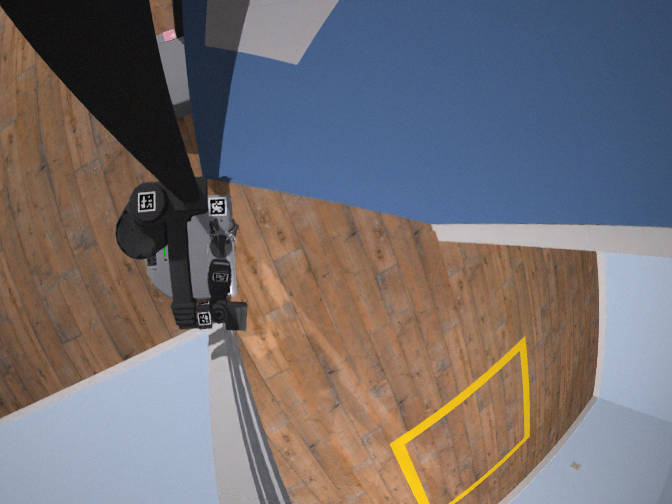

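>>> execute_actions([
  {"r1":{"joints":{"gripper_m":0.15,"arm_m":0}},"r2":{"base":{"translate_m":0.03},"joints":{"lift_m":0.33}}},
], cameras=[])

>>> execute_actions([
  {"r1":{"joints":{"lift_m":0.8}}},
], cameras=[])

>>> execute_actions([
  {"r1":{"base":{"rotate_rad":1.8},"joints":{"head_pan_rad":-0.8,"head_tilt_rad":-0.6}},"r2":{"base":{"translate_m":0.2}}},
], cameras=[])

>>> execute_actions([
  {"r1":{"base":{"translate_m":1}},"r2":{"base":{"rotate_rad":1.0}}},
], cameras=["r2_nav_camera","r1_nav_camera"])

Scene clock: 141.23 s.
r1.base_odometry: x=-1.831 y=+0.043 heading=-2.473 (m, m, rad; r1's odometry frame)
r1.turned_by_wheels: +0.000 (rad since the last result)
r1.turned_by_imu: -0.002 (rad since the last result)
r1.base_tilt: forward=+0.7 right=-0.7 (deg)
r1.lidar_m: 2.59 2.68 1.29 1.29 3.06 2.24 2.14 1.34 0.48 0.48 0.65 1.32
r1.head_depth_mm: 366 387 412 440 467 513 - / 384 400 420 449 483 - - / 403 429 458 492 529 - - / 424 453 487 526 571 629 700 / 448 481 518 562 609 681 756 / 475 511 554 605 665 740 835 / 504 546 595 655 728 817 932
r1.base_status: not commanded
r1.joint_positions: lift_m=+0.970 arm_m=+0.000 wrist_yaw_rad=-0.003 wrist_pitch_rad=-0.024 wrist_roll_rad=+0.004 gripper_m=+0.150 head_pan_rad=-1.563 head_tilt_rad=-0.309
r1.joint_status: all done
r1.motor_effort: left_wheel=+2(3) right_wheel=+1(7) lift_m=+44(44) arm_m=-6(14) wrist_yaw_rad=-3(14) wrist_pitch_rad=+14(15) wrist_roll_rad=+0(0) gripper_m=+1(85) head_pan_rad=-2(2) head_tilt_rad=+5(5) (%)
r1.hand_pose: x=-0.0221 y=-0.4010 z=+1.0780 quat_wxyz=(+0.706, +0.008, -0.708, -0.010) (m; r1's base frame)
r1.wrist_depth_mm: 519 406 327 275 175 209 667 / 524 405 329 276 223 209 679 / 526 406 331 278 225 214 684 / 524 412 331 279 226 218 702 / 534 428 332 279 231 223 710 / 559 - 335 280 236 723 722 / 517 415 336 280 242 - 730
r2.base_odometry: x=-3.841 y=-1.599 heading=-1.459 (m, m, rad; r2's odometry frame)
r2.turned_by_wheels: +0.000 (rad since the last result)
r2.turned_by_imu: +0.000 (rad since the last result)
r2.base_tilt: forward=-1.1 right=+1.8 (deg)
r2.lidar_m: 0.44 0.22 0.18 0.18 0.19 2.45 2.01 0.60 0.29 0.27 3.17 3.41
r2.head_depth_mm: 1900 1704 1541 1403 1295 1203 701 / 1901 1696 1525 1397 1285 1200 1024 / 1877 1669 1519 1394 1282 1210 - / 969 1319 1480 1376 1269 1206 - / 701 828 1014 1293 1252 1190 - / 478 534 606 694 815 922 - / 361 393 430 475 528 590 -
r2.base_status: done
r2.joint_positions: lift_m=+0.329 arm_m=+0.001 wrist_yaw_rad=+2.991 wrist_pitch_rad=-0.484 wrist_roll_rad=-0.008 gripper_m=+0.037 head_pan_rad=-0.005 head_tilt_rad=-1.187
r2.joint_status: all done
r2.motor_effort: left_wheel=+1(14) right_wheel=+0(5) lift_m=+34(37) arm_m=-1(1) wrist_yaw_rad=+1(0) wrist_pitch_rad=+4(5) wrist_roll_rad=+0(0) gripper_m=+0(0) head_pan_rad=+3(4) head_tilt_rad=-4(5) (%)
r2.hand_pose: x=+0.0110 y=+0.0677 z=+0.3276 quat_wxyz=(+0.220, +0.694, +0.119, +0.675) (m; r2's base frame)
r2.wrist_depth_mm: - - 205 205 206 207 209 / 846 - 227 228 228 231 232 / 686 - 255 256 256 258 262 / 600 - 282 290 295 295 296 / 527 532 - 339 341 341 347 / 476 - - 414 409 410 412 / - - - 455 463 472 494
pictures: none
No camera images: the call's "cameras" was empty. Leave "cameras" out to get every camera's image.

Scene clock: 143.60 s.
r1.base_odometry: x=-1.831 y=+0.043 heading=-2.473 (m, m, rad; r1's odometry frame)
r1.turned_by_wheels: +0.000 (rad since the last result)
r1.turned_by_imu: -0.001 (rad since the last result)
r1.base_tilt: forward=+0.7 right=-0.7 (deg)
r1.lidar_m: 2.59 2.68 1.29 1.29 3.05 2.23 2.15 1.34 0.48 0.48 0.64 1.31
r1.head_depth_mm: 366 387 412 440 471 516 710 / 384 401 420 449 483 533 589 / 403 428 458 492 532 580 635 / 425 454 488 525 570 624 684 / 448 481 518 562 615 679 758 / 475 512 555 604 667 741 836 / 504 546 596 655 725 816 934
r1.base_status: not commanded
r1.joint_positions: lift_m=+0.800 arm_m=+0.000 wrist_yaw_rad=-0.003 wrist_pitch_rad=-0.023 wrist_roll_rad=+0.004 gripper_m=+0.150 head_pan_rad=-1.563 head_tilt_rad=-0.309
r1.joint_status: all done
r1.motor_effort: left_wheel=+2(2) right_wheel=+0(0) lift_m=+25(40) arm_m=-6(6) wrist_yaw_rad=-2(2) wrist_pitch_rad=+13(13) wrist_roll_rad=+0(0) gripper_m=+0(0) head_pan_rad=-2(2) head_tilt_rad=+5(4) (%)
r1.hand_pose: x=-0.0222 y=-0.4010 z=+0.9091 quat_wxyz=(+0.706, +0.007, -0.708, -0.009) (m; r1's base frame)
r1.wrist_depth_mm: 517 405 328 275 174 209 675 / 515 408 328 277 224 210 673 / 525 410 331 277 224 213 682 / 530 411 332 277 231 218 703 / 532 428 334 280 241 223 718 / 557 - 334 281 241 714 727 / 517 420 335 281 242 - 730
r2.base_odometry: x=-3.841 y=-1.599 heading=-1.459 (m, m, rad; r2's odometry frame)
r2.turned_by_wheels: +0.000 (rad since the last result)
r2.turned_by_imu: +0.000 (rad since the last result)
r2.base_tilt: forward=-1.1 right=+1.7 (deg)
r2.lidar_m: 0.44 0.22 0.18 0.18 0.19 2.45 2.01 0.60 0.29 0.27 3.16 3.38
r2.head_depth_mm: 1913 1706 1542 1418 1298 1193 702 / 1896 1690 1529 1397 1284 1200 1026 / 1884 1676 1509 1390 1279 1210 - / 969 1315 1489 1377 1271 1212 - / 700 828 1015 1292 1241 1196 - / 477 533 604 697 818 918 - / 361 393 431 474 528 591 -
r2.base_status: not commanded
r2.joint_positions: lift_m=+0.329 arm_m=+0.001 wrist_yaw_rad=+2.991 wrist_pitch_rad=-0.484 wrist_roll_rad=-0.008 gripper_m=+0.037 head_pan_rad=-0.005 head_tilt_rad=-1.187
r2.joint_status: not commanded
r2.motor_effort: left_wheel=+1(1) right_wheel=+0(0) lift_m=+34(34) arm_m=-1(1) wrist_yaw_rad=+0(1) wrist_pitch_rad=+4(4) wrist_roll_rad=+0(0) gripper_m=+0(0) head_pan_rad=+3(3) head_tilt_rad=-5(5) (%)
r2.hand_pose: x=+0.0110 y=+0.0677 z=+0.3276 quat_wxyz=(+0.220, +0.694, +0.119, +0.675) (m; r2's base frame)
r2.wrist_depth_mm: - - 205 205 207 207 210 / 842 - 226 228 230 231 232 / 686 - 253 256 258 260 261 / 600 - 283 291 293 296 296 / 523 531 - 338 338 344 343 / 473 - - 413 410 410 415 / - - - 456 459 477 494
pictures: none
No camera images: the call's "cameras" was empty. Leave "cameras" out to get every camera's image.

Scene clock: 147.43 s.
r1.base_odometry: x=-1.831 y=+0.043 heading=-0.674 (m, m, rad; r1's odometry frame)
r1.turned_by_wheels: +1.800 (rad since the last result)
r1.turned_by_imu: +1.802 (rad since the last result)
r1.base_tilt: forward=+0.7 right=-0.7 (deg)
r1.lidar_m: 4.62 2.55 2.15 2.03 1.11 0.43 0.48 0.82 1.75 2.59 2.93 1.28
r1.head_depth_mm: 2734 3005 2819 2095 1674 1380 1178 / 3008 3331 2864 2119 1680 1392 1185 / 3411 3725 2907 2153 1690 1393 1196 / 3949 - 2803 2002 1693 1411 1196 / - 1606 1731 1795 1686 1419 1209 / - 1366 1685 1743 1651 1429 1210 / - 1541 1441 1987 1745 1440 1221
r1.base_status: done
r1.joint_positions: lift_m=+0.800 arm_m=+0.000 wrist_yaw_rad=-0.004 wrist_pitch_rad=-0.023 wrist_roll_rad=+0.004 gripper_m=+0.150 head_pan_rad=-0.807 head_tilt_rad=-0.592
r1.joint_status: all done
r1.motor_effort: left_wheel=+0(2) right_wheel=+2(5) lift_m=+25(25) arm_m=-6(6) wrist_yaw_rad=-2(3) wrist_pitch_rad=+13(12) wrist_roll_rad=+0(0) gripper_m=+0(0) head_pan_rad=+3(37) head_tilt_rad=-3(25) (%)
r1.hand_pose: x=-0.0224 y=-0.4010 z=+0.9091 quat_wxyz=(+0.706, +0.007, -0.708, -0.010) (m; r1's base frame)
r1.wrist_depth_mm: - - - - - - - / - - - - - - - / - - - - - - - / - - - - - - - / - - - - - - - / - - - - - - - / - - - - - - -
r2.base_odometry: x=-3.819 y=-1.798 heading=-1.459 (m, m, rad; r2's odometry frame)
r2.turned_by_wheels: +0.000 (rad since the last result)
r2.turned_by_imu: +0.001 (rad since the last result)
r2.base_tilt: forward=-1.1 right=+1.8 (deg)
r2.lidar_m: 0.40 0.21 0.18 0.18 0.20 0.32 2.19 0.40 0.36 3.11 3.10 3.16
r2.head_depth_mm: 1924 1713 1547 1399 1292 1200 1113 / 1881 1684 1523 1403 1286 1198 1107 / 1876 1672 1516 1389 1283 1213 - / 753 984 1459 1385 1272 1204 - / 597 714 880 1154 1247 1193 - / 428 485 556 652 790 925 - / 333 366 406 456 518 594 -
r2.base_status: done
r2.joint_positions: lift_m=+0.329 arm_m=+0.001 wrist_yaw_rad=+2.991 wrist_pitch_rad=-0.484 wrist_roll_rad=-0.008 gripper_m=+0.037 head_pan_rad=-0.005 head_tilt_rad=-1.187
r2.joint_status: not commanded
r2.motor_effort: left_wheel=+6(15) right_wheel=-1(2) lift_m=+34(34) arm_m=-1(1) wrist_yaw_rad=-1(0) wrist_pitch_rad=+4(4) wrist_roll_rad=+0(0) gripper_m=+0(0) head_pan_rad=+2(3) head_tilt_rad=-5(4) (%)
r2.hand_pose: x=+0.0110 y=+0.0677 z=+0.3276 quat_wxyz=(+0.220, +0.694, +0.119, +0.675) (m; r2's base frame)
r2.wrist_depth_mm: 213 - 209 206 206 204 202 / 235 - 229 227 227 225 224 / 264 - 258 255 253 252 251 / 303 - 286 290 288 286 283 / 348 347 - 336 330 329 325 / 402 - - 409 393 388 384 / - - - 450 459 470 469
pictures: none
No camera images: the call's "cameras" was empty. Leave "cameras" out to get every camera's image.

Scene clock: 158.87 s.
r1.base_odometry: x=-1.049 y=-0.581 heading=-0.674 (m, m, rad; r1's odometry frame)
r1.turned_by_wheels: +0.000 (rad since the last result)
r1.turned_by_imu: +0.000 (rad since the last result)
r1.base_tilt: forward=+0.7 right=-0.7 (deg)
r1.lidar_m: 3.85 2.28 1.93 1.92 2.18 1.90 1.46 2.14 2.83 0.59 0.57 3.87
r1.head_depth_mm: 2984 831 863 815 1037 895 1112 / 3267 964 995 877 1106 1234 1160 / 3671 - 1095 1291 1415 1337 1194 / - - 2677 2099 1662 1408 1197 / 3693 - 2970 2190 1728 1425 1209 / 3482 3814 3033 2196 1725 1433 1218 / 3272 3596 3074 2226 1753 1448 1218
r1.base_status: done
r1.joint_positions: lift_m=+0.800 arm_m=+0.000 wrist_yaw_rad=-0.004 wrist_pitch_rad=-0.023 wrist_roll_rad=+0.004 gripper_m=+0.150 head_pan_rad=-0.807 head_tilt_rad=-0.593
r1.joint_status: not commanded
r1.motor_effort: left_wheel=+0(1) right_wheel=+2(8) lift_m=+25(25) arm_m=-6(6) wrist_yaw_rad=-2(1) wrist_pitch_rad=+12(12) wrist_roll_rad=+0(0) gripper_m=+0(0) head_pan_rad=+4(4) head_tilt_rad=-3(3) (%)
r1.hand_pose: x=-0.0224 y=-0.4010 z=+0.9091 quat_wxyz=(+0.706, +0.007, -0.708, -0.010) (m; r1's base frame)
r1.wrist_depth_mm: - - - - - - - / - 558 - - - - - / 627 556 - - - - - / 622 562 790 - - - - / 366 542 506 - - - - / 382 - - - - - - / 695 712 792 - - - -
r2.base_odometry: x=-3.819 y=-1.798 heading=-0.459 (m, m, rad; r2's odometry frame)
r2.turned_by_wheels: +1.000 (rad since the last result)
r2.turned_by_imu: +0.984 (rad since the last result)
r2.base_tilt: forward=-1.1 right=+1.8 (deg)
r2.lidar_m: 0.15 - 0.15 0.18 2.21 0.48 0.36 3.14 3.09 3.28 0.38 0.16
r2.head_depth_mm: - - - 496 1278 1202 1119 / - - - 392 1248 1196 1111 / - - - 352 918 1210 - / - - - 317 596 1208 - / - - - - 440 1181 - / - - - - 374 1020 - / - - - - 337 734 -
r2.base_status: done
r2.joint_positions: lift_m=+0.329 arm_m=+0.001 wrist_yaw_rad=+2.991 wrist_pitch_rad=-0.484 wrist_roll_rad=-0.008 gripper_m=+0.037 head_pan_rad=-0.005 head_tilt_rad=-1.187
r2.joint_status: not commanded
r2.motor_effort: left_wheel=-2(21) right_wheel=+1(4) lift_m=+34(34) arm_m=-1(1) wrist_yaw_rad=+0(0) wrist_pitch_rad=+4(4) wrist_roll_rad=+0(0) gripper_m=+1(0) head_pan_rad=+3(3) head_tilt_rad=-4(4) (%)
r2.hand_pose: x=+0.0110 y=+0.0677 z=+0.3276 quat_wxyz=(+0.220, +0.694, +0.119, +0.675) (m; r2's base frame)
r2.wrist_depth_mm: - - 336 224 166 133 111 / 858 - 383 241 176 139 115 / 700 - 728 261 188 146 120 / 605 - 637 293 200 153 125 / 529 536 - 355 208 162 130 / 478 - - 339 213 171 136 / - - - 352 271 181 142
pictures: r1_nav_camera (sideways: a quarter turn counterclockwise sets it upright), r2_nav_camera (sideways: a quarter turn counterclockwise sets it upright)
Images, in order (width x height): r1_nav_camera 672x504, r2_nav_camera 672x504.

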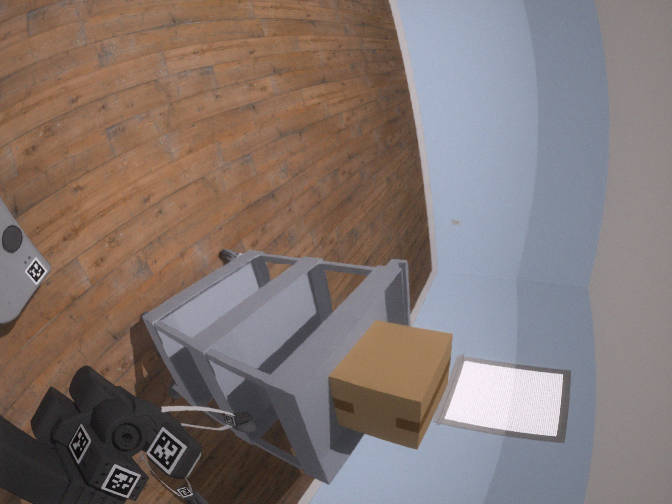

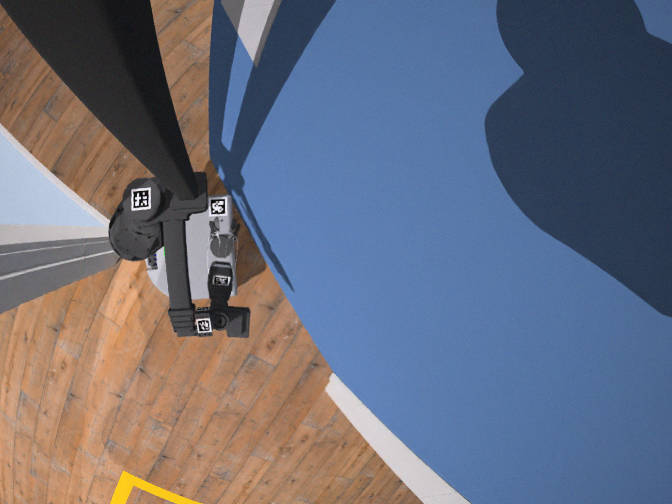

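>>> execute_actions([
  {"r1":{"base":{"translate_m":1},"joints":{"wrist_yaw_rad":1.57,"lift_m":0.3,"arm_m":0.08}},"r2":{"base":{"translate_m":1.0}}},
], cameras=["r2_nav_camera"])

>>> execute_actions([
  {"r1":{"base":{"rotate_rad":-1.2}}},
], cameras=[])

>>> execute_actions([
  {"r1":{"base":{"translate_m":1}}},
], cameras=[])

>>> execute_actions([
  {"r1":{"base":{"translate_m":0.2}}},
], cameras=[])

>>> execute_actions([
  {"r1":{"base":{"rotate_rad":-2.16},"joints":{"head_pan_rad":0}}},
], cameras=["r1_nav_camera","r1_wrist_camera","r1_head_camera"])

Scene clock: 184.27 s.
r1.base_odometry: x=-0.268 y=-1.204 heading=-0.674 (m, m, rad; r1's odometry frame)
r1.turned_by_wheels: +0.000 (rad since the last result)
r1.turned_by_imu: -0.001 (rad since the last result)
r1.base_tilt: forward=+0.6 right=-0.7 (deg)
r1.lidar_m: 2.91 2.01 1.70 1.70 1.94 2.88 2.51 0.89 0.81 3.02 3.43 2.91
r1.head_depth_mm: 3227 3473 2810 2087 1666 1383 1177 / 3319 3772 2876 2123 1688 1394 1185 / 3140 3500 2862 2139 1690 1404 1196 / 2947 3258 2925 2163 1705 1408 1195 / 2795 3044 2992 2185 1718 1414 1207 / 2607 2816 2957 2199 1746 1428 1216 / 2461 2677 2859 2219 1749 1436 1220
r1.base_status: done
r1.joint_positions: lift_m=+0.300 arm_m=+0.080 wrist_yaw_rad=+1.567 wrist_pitch_rad=-0.023 wrist_roll_rad=+0.004 gripper_m=+0.150 head_pan_rad=-0.807 head_tilt_rad=-0.593
r1.joint_status: all done
r1.motor_effort: left_wheel=+0(2) right_wheel=+2(9) lift_m=+25(24) arm_m=+6(6) wrist_yaw_rad=+2(3) wrist_pitch_rad=+13(13) wrist_roll_rad=+0(0) gripper_m=+0(0) head_pan_rad=+4(4) head_tilt_rad=-3(2) (%)
r1.hand_pose: x=+0.2343 y=-0.2256 z=+0.4092 quat_wxyz=(+0.506, +0.506, -0.496, +0.492) (m; r1's base frame)
r1.wrist_depth_mm: - - - - - - - / - - - - - - - / - - - - - - - / - - - - - - - / - - - - - - - / 925 - - - - - - / 658 705 777 829 888 - -
r2.base_odometry: x=-2.922 y=-2.241 heading=-0.460 (m, m, rad; r2's odometry frame)
r2.turned_by_wheels: -0.001 (rad since the last result)
r2.turned_by_imu: -0.705 (rad since the last result)
r2.base_tilt: forward=-1.2 right=+1.7 (deg)
r2.lidar_m: - - 0.15 1.48 1.54 3.06 2.91 1.23 3.79 0.19 0.15 -
r2.head_depth_mm: - - - - - 1122 1115 / - - - - - 931 1109 / - - - - - 474 - / - - - - - 661 - / - - - - - 1028 - / - - - - 398 1168 - / - - - - 430 1160 -
r2.base_status: translate_m off_target (by the wheels' count: +0.9999 of +1.0000)
r2.joint_positions: lift_m=+0.330 arm_m=+0.000 wrist_yaw_rad=+2.994 wrist_pitch_rad=-0.485 wrist_roll_rad=-0.008 gripper_m=+0.037 head_pan_rad=+0.000 head_tilt_rad=-1.191
r2.joint_status: not commanded
r2.on_its_own: right_wheel is at rest, and its effort (+22) is outside its rest range (-18 to +18)
r2.motor_effort: left_wheel=+1(40) right_wheel=+22(36) lift_m=+27(34) arm_m=+0(1) wrist_yaw_rad=-1(16) wrist_pitch_rad=+5(6) wrist_roll_rad=+0(0) gripper_m=+0(2) head_pan_rad=+1(3) head_tilt_rad=-3(5) (%)
r2.hand_pose: x=+0.0105 y=+0.0676 z=+0.3277 quat_wxyz=(+0.220, +0.694, +0.120, +0.675) (m; r2's base frame)
r2.wrist_depth_mm: - - - - 218 121 85 / 862 - - - 210 119 83 / 717 - 796 815 205 117 82 / 602 - 681 662 197 115 81 / 526 538 - 586 175 113 80 / 477 - - 448 158 111 79 / - - - 348 202 109 78
pictures: r2_nav_camera (sideways: a quarter turn counterclockwise sets it upright)
Images, in order (width x height): r2_nav_camera 672x504.

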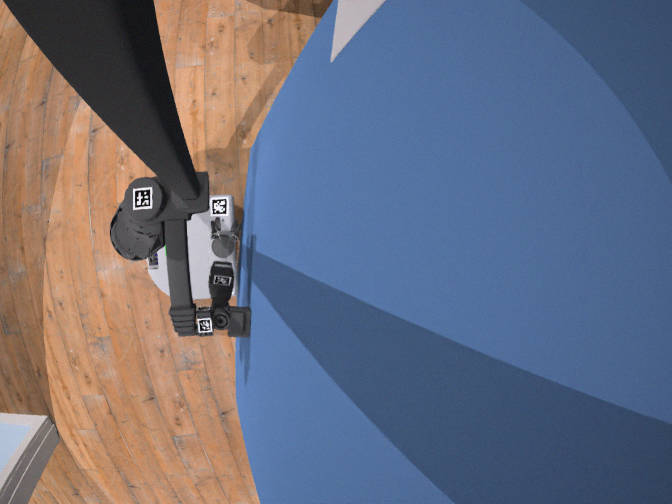

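Scene clock: 187.10 s.
r1.base_odometry: x=-0.268 y=-1.204 heading=-1.874 (m, m, rad; r1's odometry frame)
r1.turned_by_wheels: -1.200 (rad since the last result)
r1.turned_by_imu: -1.203 (rad since the last result)
r1.base_tilt: forward=+0.7 right=-0.7 (deg)
r1.lidar_m: 3.21 2.96 2.91 2.26 1.74 1.70 1.81 2.62 2.87 0.97 0.81 0.81
r1.head_depth_mm: 2816 951 1018 1289 1358 1351 1177 / 2707 927 982 1263 1368 1331 1192 / 2677 927 994 1269 1380 1338 1196 / 2599 2723 1038 1234 1162 1341 1199 / 2554 2830 2589 2034 1727 1425 1208 / 2495 2755 2935 2205 1737 1433 1219 / 2452 2671 2885 2246 1748 1443 1220
r1.base_status: done
r1.joint_positions: lift_m=+0.300 arm_m=+0.080 wrist_yaw_rad=+1.567 wrist_pitch_rad=-0.023 wrist_roll_rad=+0.004 gripper_m=+0.150 head_pan_rad=-0.807 head_tilt_rad=-0.593
r1.joint_status: not commanded
r1.motor_effort: left_wheel=+2(5) right_wheel=-2(7) lift_m=+25(25) arm_m=+6(6) wrist_yaw_rad=+2(3) wrist_pitch_rad=+12(12) wrist_roll_rad=+0(0) gripper_m=+0(0) head_pan_rad=+4(3) head_tilt_rad=-4(3) (%)
r1.hand_pose: x=+0.2343 y=-0.2255 z=+0.4092 quat_wxyz=(+0.506, +0.506, -0.496, +0.492) (m; r1's base frame)
r1.wrist_depth_mm: - - - - - - 576 / - - - - - - - / - - - - - - - / - - - - - 856 461 / - - - - - - - / 925 - - - - 869 - / 651 711 774 825 880 - 704
r2.base_odometry: x=-2.922 y=-2.241 heading=-0.460 (m, m, rad; r2's odometry frame)
r2.turned_by_wheels: +0.000 (rad since the last result)
r2.turned_by_imu: +0.000 (rad since the last result)
r2.base_tilt: forward=-1.1 right=+1.8 (deg)
r2.lidar_m: - - 0.15 1.48 1.53 3.08 2.91 1.23 3.79 0.19 0.15 -
r2.head_depth_mm: - - - - - 1123 1118 / - - - - - 928 1111 / - - - - - 474 - / - - - - - 661 - / - - - - - 1024 - / - - - - 398 1167 - / - - - - 430 1165 -
r2.base_status: not commanded
r2.joint_positions: lift_m=+0.330 arm_m=+0.000 wrist_yaw_rad=+2.994 wrist_pitch_rad=-0.485 wrist_roll_rad=-0.008 gripper_m=+0.037 head_pan_rad=+0.000 head_tilt_rad=-1.191
r2.joint_status: not commanded
r2.on_its_own: right_wheel is at rest, and its effort (+22) is outside its rest range (-18 to +18)
r2.motor_effort: left_wheel=+1(1) right_wheel=+22(22) lift_m=+27(27) arm_m=+0(0) wrist_yaw_rad=-2(2) wrist_pitch_rad=+5(5) wrist_roll_rad=+0(0) gripper_m=+0(0) head_pan_rad=+0(0) head_tilt_rad=-3(4) (%)
r2.hand_pose: x=+0.0105 y=+0.0676 z=+0.3277 quat_wxyz=(+0.220, +0.694, +0.120, +0.675) (m; r2's base frame)
r2.wrist_depth_mm: - - - - 218 121 85 / 859 - 987 - 211 119 83 / 699 - 801 813 204 117 82 / 616 - 676 658 197 115 81 / 523 534 - 589 175 113 80 / 473 - - 448 157 111 79 / - - - 348 202 109 78
pictures: none
No camera images: the call's "cameras" was empty. Leave "cameras" out to get every camera's image.

Scene clock: 198.33 s.
r1.base_odometry: x=-0.566 y=-2.159 heading=-1.874 (m, m, rad; r1's odometry frame)
r1.turned_by_wheels: +0.000 (rad since the last result)
r1.turned_by_imu: +0.000 (rad since the last result)
r1.base_tilt: forward=+0.7 right=-0.7 (deg)
r1.lidar_m: 2.35 2.39 2.35 2.50 2.58 2.52 2.68 3.47 0.65 0.73 2.25 2.22
r1.head_depth_mm: 2040 2289 2531 2076 1663 1376 1179 / 1979 2212 2478 2141 1677 1383 1183 / 1934 2171 2433 2145 1688 1394 1199 / 1895 2125 2377 2144 1709 1411 1205 / 1861 2039 2303 2178 1719 1424 1207 / 1829 1991 2270 2193 1745 1429 1209 / 1776 1953 2181 2234 1745 1436 1219
r1.base_status: done
r1.joint_positions: lift_m=+0.300 arm_m=+0.080 wrist_yaw_rad=+1.567 wrist_pitch_rad=-0.023 wrist_roll_rad=+0.004 gripper_m=+0.150 head_pan_rad=-0.807 head_tilt_rad=-0.593
r1.joint_status: not commanded
r1.motor_effort: left_wheel=+2(6) right_wheel=-2(2) lift_m=+25(25) arm_m=+6(6) wrist_yaw_rad=+2(2) wrist_pitch_rad=+12(12) wrist_roll_rad=+0(0) gripper_m=+0(0) head_pan_rad=+4(4) head_tilt_rad=-3(3) (%)
r1.hand_pose: x=+0.2343 y=-0.2255 z=+0.4092 quat_wxyz=(+0.506, +0.506, -0.496, +0.492) (m; r1's base frame)
r1.wrist_depth_mm: - - - - - - - / - - - - - - - / - - - - - - - / - - - - - - - / - - - - - - - / 926 - - - - - - / 662 706 758 827 882 - -
r2.base_odometry: x=-2.922 y=-2.241 heading=-0.460 (m, m, rad; r2's odometry frame)
r2.turned_by_wheels: +0.000 (rad since the last result)
r2.turned_by_imu: +0.002 (rad since the last result)
r2.base_tilt: forward=-1.1 right=+1.7 (deg)
r2.lidar_m: - - 0.15 1.47 1.54 3.08 2.90 1.23 3.79 0.19 0.15 -
r2.head_depth_mm: - - - - - 1123 1113 / - - - - - 926 1110 / - - - - - 474 - / - - - - - 660 - / - - - - - 1023 - / - - - - 397 1171 - / - - - - 429 1161 -
r2.base_status: not commanded
r2.joint_positions: lift_m=+0.330 arm_m=+0.000 wrist_yaw_rad=+2.994 wrist_pitch_rad=-0.485 wrist_roll_rad=-0.008 gripper_m=+0.037 head_pan_rad=+0.000 head_tilt_rad=-1.191
r2.joint_status: not commanded
r2.on_its_own: right_wheel is at rest, and its effort (+22) is outside its rest range (-18 to +18)
r2.motor_effort: left_wheel=+1(1) right_wheel=+22(22) lift_m=+27(27) arm_m=+0(0) wrist_yaw_rad=-2(2) wrist_pitch_rad=+5(5) wrist_roll_rad=+0(0) gripper_m=+0(1) head_pan_rad=+0(1) head_tilt_rad=-4(3) (%)
r2.hand_pose: x=+0.0105 y=+0.0676 z=+0.3277 quat_wxyz=(+0.220, +0.694, +0.120, +0.675) (m; r2's base frame)
r2.wrist_depth_mm: - - - - 217 122 84 / 857 - 995 - 210 119 83 / 708 - 800 804 203 117 82 / 605 - 669 665 197 115 81 / 527 532 - 592 176 113 80 / 475 - - 447 157 111 79 / - - - 350 201 109 78
pictures: none
No camera images: the call's "cameras" was empty. Leave "cameras" out to get every camera's image.

Scene clock: 201.57 s.
r1.base_odometry: x=-0.625 y=-2.350 heading=-1.873 (m, m, rad; r1's odometry frame)
r1.turned_by_wheels: +0.000 (rad since the last result)
r1.turned_by_imu: +0.000 (rad since the last result)
r1.base_tilt: forward=+0.7 right=-0.7 (deg)
r1.lidar_m: 2.18 2.28 2.24 2.38 2.74 2.69 2.86 0.78 0.78 2.71 2.09 2.05
r1.head_depth_mm: 1882 2143 2393 2100 1661 1382 1180 / 1842 2058 2309 2119 1680 1391 1189 / 1806 1989 2260 2131 1701 1401 1197 / 1750 1941 2198 2161 1701 1412 1206 / 1724 1903 2131 2188 1719 1423 1206 / 1683 1841 2075 2203 1736 1430 1213 / 1640 1797 2023 2185 1749 1445 1216
r1.base_status: done
r1.joint_positions: lift_m=+0.300 arm_m=+0.080 wrist_yaw_rad=+1.567 wrist_pitch_rad=-0.023 wrist_roll_rad=+0.004 gripper_m=+0.150 head_pan_rad=-0.807 head_tilt_rad=-0.593
r1.joint_status: not commanded
r1.motor_effort: left_wheel=+2(6) right_wheel=-1(3) lift_m=+25(25) arm_m=+6(6) wrist_yaw_rad=+2(2) wrist_pitch_rad=+12(12) wrist_roll_rad=+0(0) gripper_m=+0(1) head_pan_rad=+4(4) head_tilt_rad=-2(3) (%)
r1.hand_pose: x=+0.2343 y=-0.2255 z=+0.4092 quat_wxyz=(+0.506, +0.506, -0.496, +0.492) (m; r1's base frame)
r1.wrist_depth_mm: - - - - - - - / - - - - - - - / - - - - - - - / - - - - - - - / - - - - - - - / 930 - - - - - - / 664 709 770 813 894 - -
r2.base_odometry: x=-2.922 y=-2.241 heading=-0.460 (m, m, rad; r2's odometry frame)
r2.turned_by_wheels: +0.000 (rad since the last result)
r2.turned_by_imu: +0.001 (rad since the last result)
r2.base_tilt: forward=-1.2 right=+1.8 (deg)
r2.lidar_m: - - 0.15 1.47 1.54 3.09 2.91 1.23 3.83 0.19 0.15 -
r2.head_depth_mm: - - - - - 1126 1115 / - - - - - 930 1106 / - - - - - 474 - / - - - - - 661 - / - - - - - 1021 - / - - - - 397 1162 - / - - - - 430 1159 -
r2.base_status: not commanded
r2.joint_positions: lift_m=+0.330 arm_m=+0.000 wrist_yaw_rad=+2.994 wrist_pitch_rad=-0.485 wrist_roll_rad=-0.008 gripper_m=+0.037 head_pan_rad=+0.000 head_tilt_rad=-1.191
r2.joint_status: not commanded
r2.on_its_own: right_wheel is at rest, and its effort (+22) is outside its rest range (-18 to +18)
r2.motor_effort: left_wheel=+1(1) right_wheel=+22(22) lift_m=+27(27) arm_m=+0(1) wrist_yaw_rad=-1(2) wrist_pitch_rad=+5(5) wrist_roll_rad=+0(0) gripper_m=+0(0) head_pan_rad=+0(0) head_tilt_rad=-4(3) (%)
r2.hand_pose: x=+0.0105 y=+0.0676 z=+0.3277 quat_wxyz=(+0.220, +0.694, +0.120, +0.675) (m; r2's base frame)
r2.wrist_depth_mm: - - - - 218 122 85 / 853 - - - 210 119 83 / 719 - 791 799 204 117 82 / 607 - 679 661 197 115 81 / 520 532 - 591 175 112 80 / 473 - - 447 157 111 79 / - - - 352 201 109 79
pictures: none
No camera images: the call's "cameras" was empty. Leave "cameras" out to get every camera's image.

Scene clock: 205.97 s.
r1.base_odometry: x=-0.625 y=-2.350 heading=+2.250 (m, m, rad; r1's odometry frame)
r1.turned_by_wheels: -2.160 (rad since the last result)
r1.turned_by_imu: -2.165 (rad since the last result)
r1.base_tilt: forward=+0.6 right=-0.7 (deg)
r1.lidar_m: 0.78 0.85 2.12 2.05 2.13 2.31 2.24 2.32 2.79 2.69 2.80 3.67
r1.head_depth_mm: 3006 3339 2828 2107 1668 1384 1178 / - 3509 2479 1893 1589 1360 1189 / - - 1087 1223 1183 1336 1195 / - 861 909 1241 1193 1351 1202 / 2405 857 920 1247 1200 1352 1200 / 2931 3168 977 980 1641 1427 1215 / 2959 3327 3078 2132 1743 1443 1214
r1.base_status: done
r1.joint_positions: lift_m=+0.300 arm_m=+0.080 wrist_yaw_rad=+1.567 wrist_pitch_rad=-0.023 wrist_roll_rad=+0.004 gripper_m=+0.150 head_pan_rad=-0.007 head_tilt_rad=-0.593
r1.joint_status: all done
r1.motor_effort: left_wheel=+2(6) right_wheel=-2(5) lift_m=+25(25) arm_m=+6(6) wrist_yaw_rad=+2(2) wrist_pitch_rad=+13(12) wrist_roll_rad=+0(0) gripper_m=+0(0) head_pan_rad=+3(39) head_tilt_rad=-3(3) (%)
r1.hand_pose: x=+0.2343 y=-0.2255 z=+0.4092 quat_wxyz=(+0.506, +0.506, -0.496, +0.492) (m; r1's base frame)
r1.wrist_depth_mm: - - 855 831 - - - / - - - - - - - / - 762 721 - - - - / - - - - - - - / - - - - - - - / 922 - 754 - - - - / 655 706 769 805 896 - -
r2.base_odometry: x=-2.922 y=-2.241 heading=-0.460 (m, m, rad; r2's odometry frame)
r2.turned_by_wheels: +0.000 (rad since the last result)
r2.turned_by_imu: +0.001 (rad since the last result)
r2.base_tilt: forward=-1.1 right=+1.7 (deg)
r2.lidar_m: - - 0.15 1.47 1.54 3.08 2.91 1.23 3.80 0.19 0.15 -
r2.head_depth_mm: - - - - - 1125 1116 / - - - - - 926 1113 / - - - - - 474 - / - - - - - 660 - / - - - - - 1021 - / - - - - 398 1163 - / - - - - 430 1164 -
r2.base_status: not commanded
r2.joint_positions: lift_m=+0.330 arm_m=+0.000 wrist_yaw_rad=+2.994 wrist_pitch_rad=-0.485 wrist_roll_rad=-0.008 gripper_m=+0.037 head_pan_rad=+0.000 head_tilt_rad=-1.191
r2.joint_status: not commanded
r2.on_its_own: right_wheel is at rest, and its effort (+22) is outside its rest range (-18 to +18)
r2.motor_effort: left_wheel=+1(1) right_wheel=+22(22) lift_m=+26(27) arm_m=+0(0) wrist_yaw_rad=-2(2) wrist_pitch_rad=+5(5) wrist_roll_rad=+0(0) gripper_m=+0(0) head_pan_rad=-1(0) head_tilt_rad=-4(3) (%)
r2.hand_pose: x=+0.0105 y=+0.0676 z=+0.3277 quat_wxyz=(+0.220, +0.694, +0.120, +0.675) (m; r2's base frame)
r2.wrist_depth_mm: - - - - 219 122 85 / 875 - 993 - 211 119 83 / 716 - 802 801 203 117 82 / 603 - 667 653 198 115 81 / 528 533 - 580 175 113 80 / 473 - - 447 157 111 79 / - - - 352 201 109 78
pictures: r1_head_camera (sideways: a quarter turn clockwise sets it upright), r1_nav_camera (sideways: a quarter turn counterclockwise sets it upright), r1_wrist_camera
Images, in order (width x height): r1_head_camera 896x504, r1_nav_camera 672x504, r1_wrist_camera 644x364.

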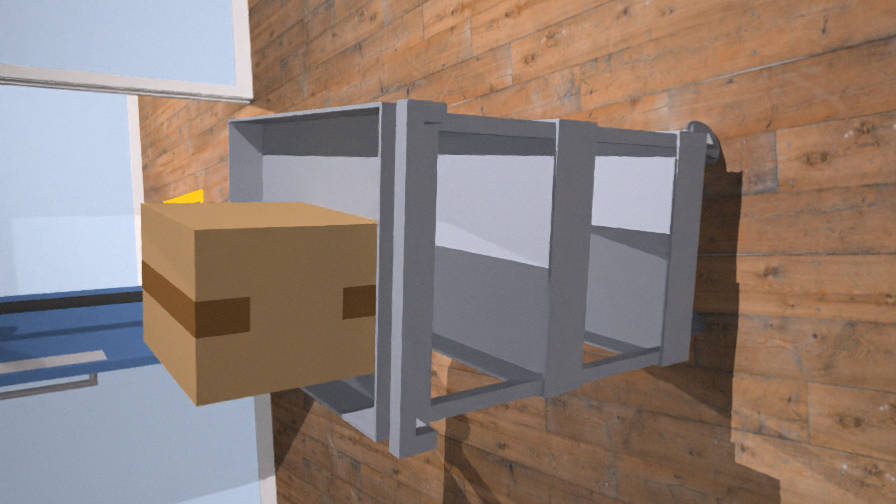

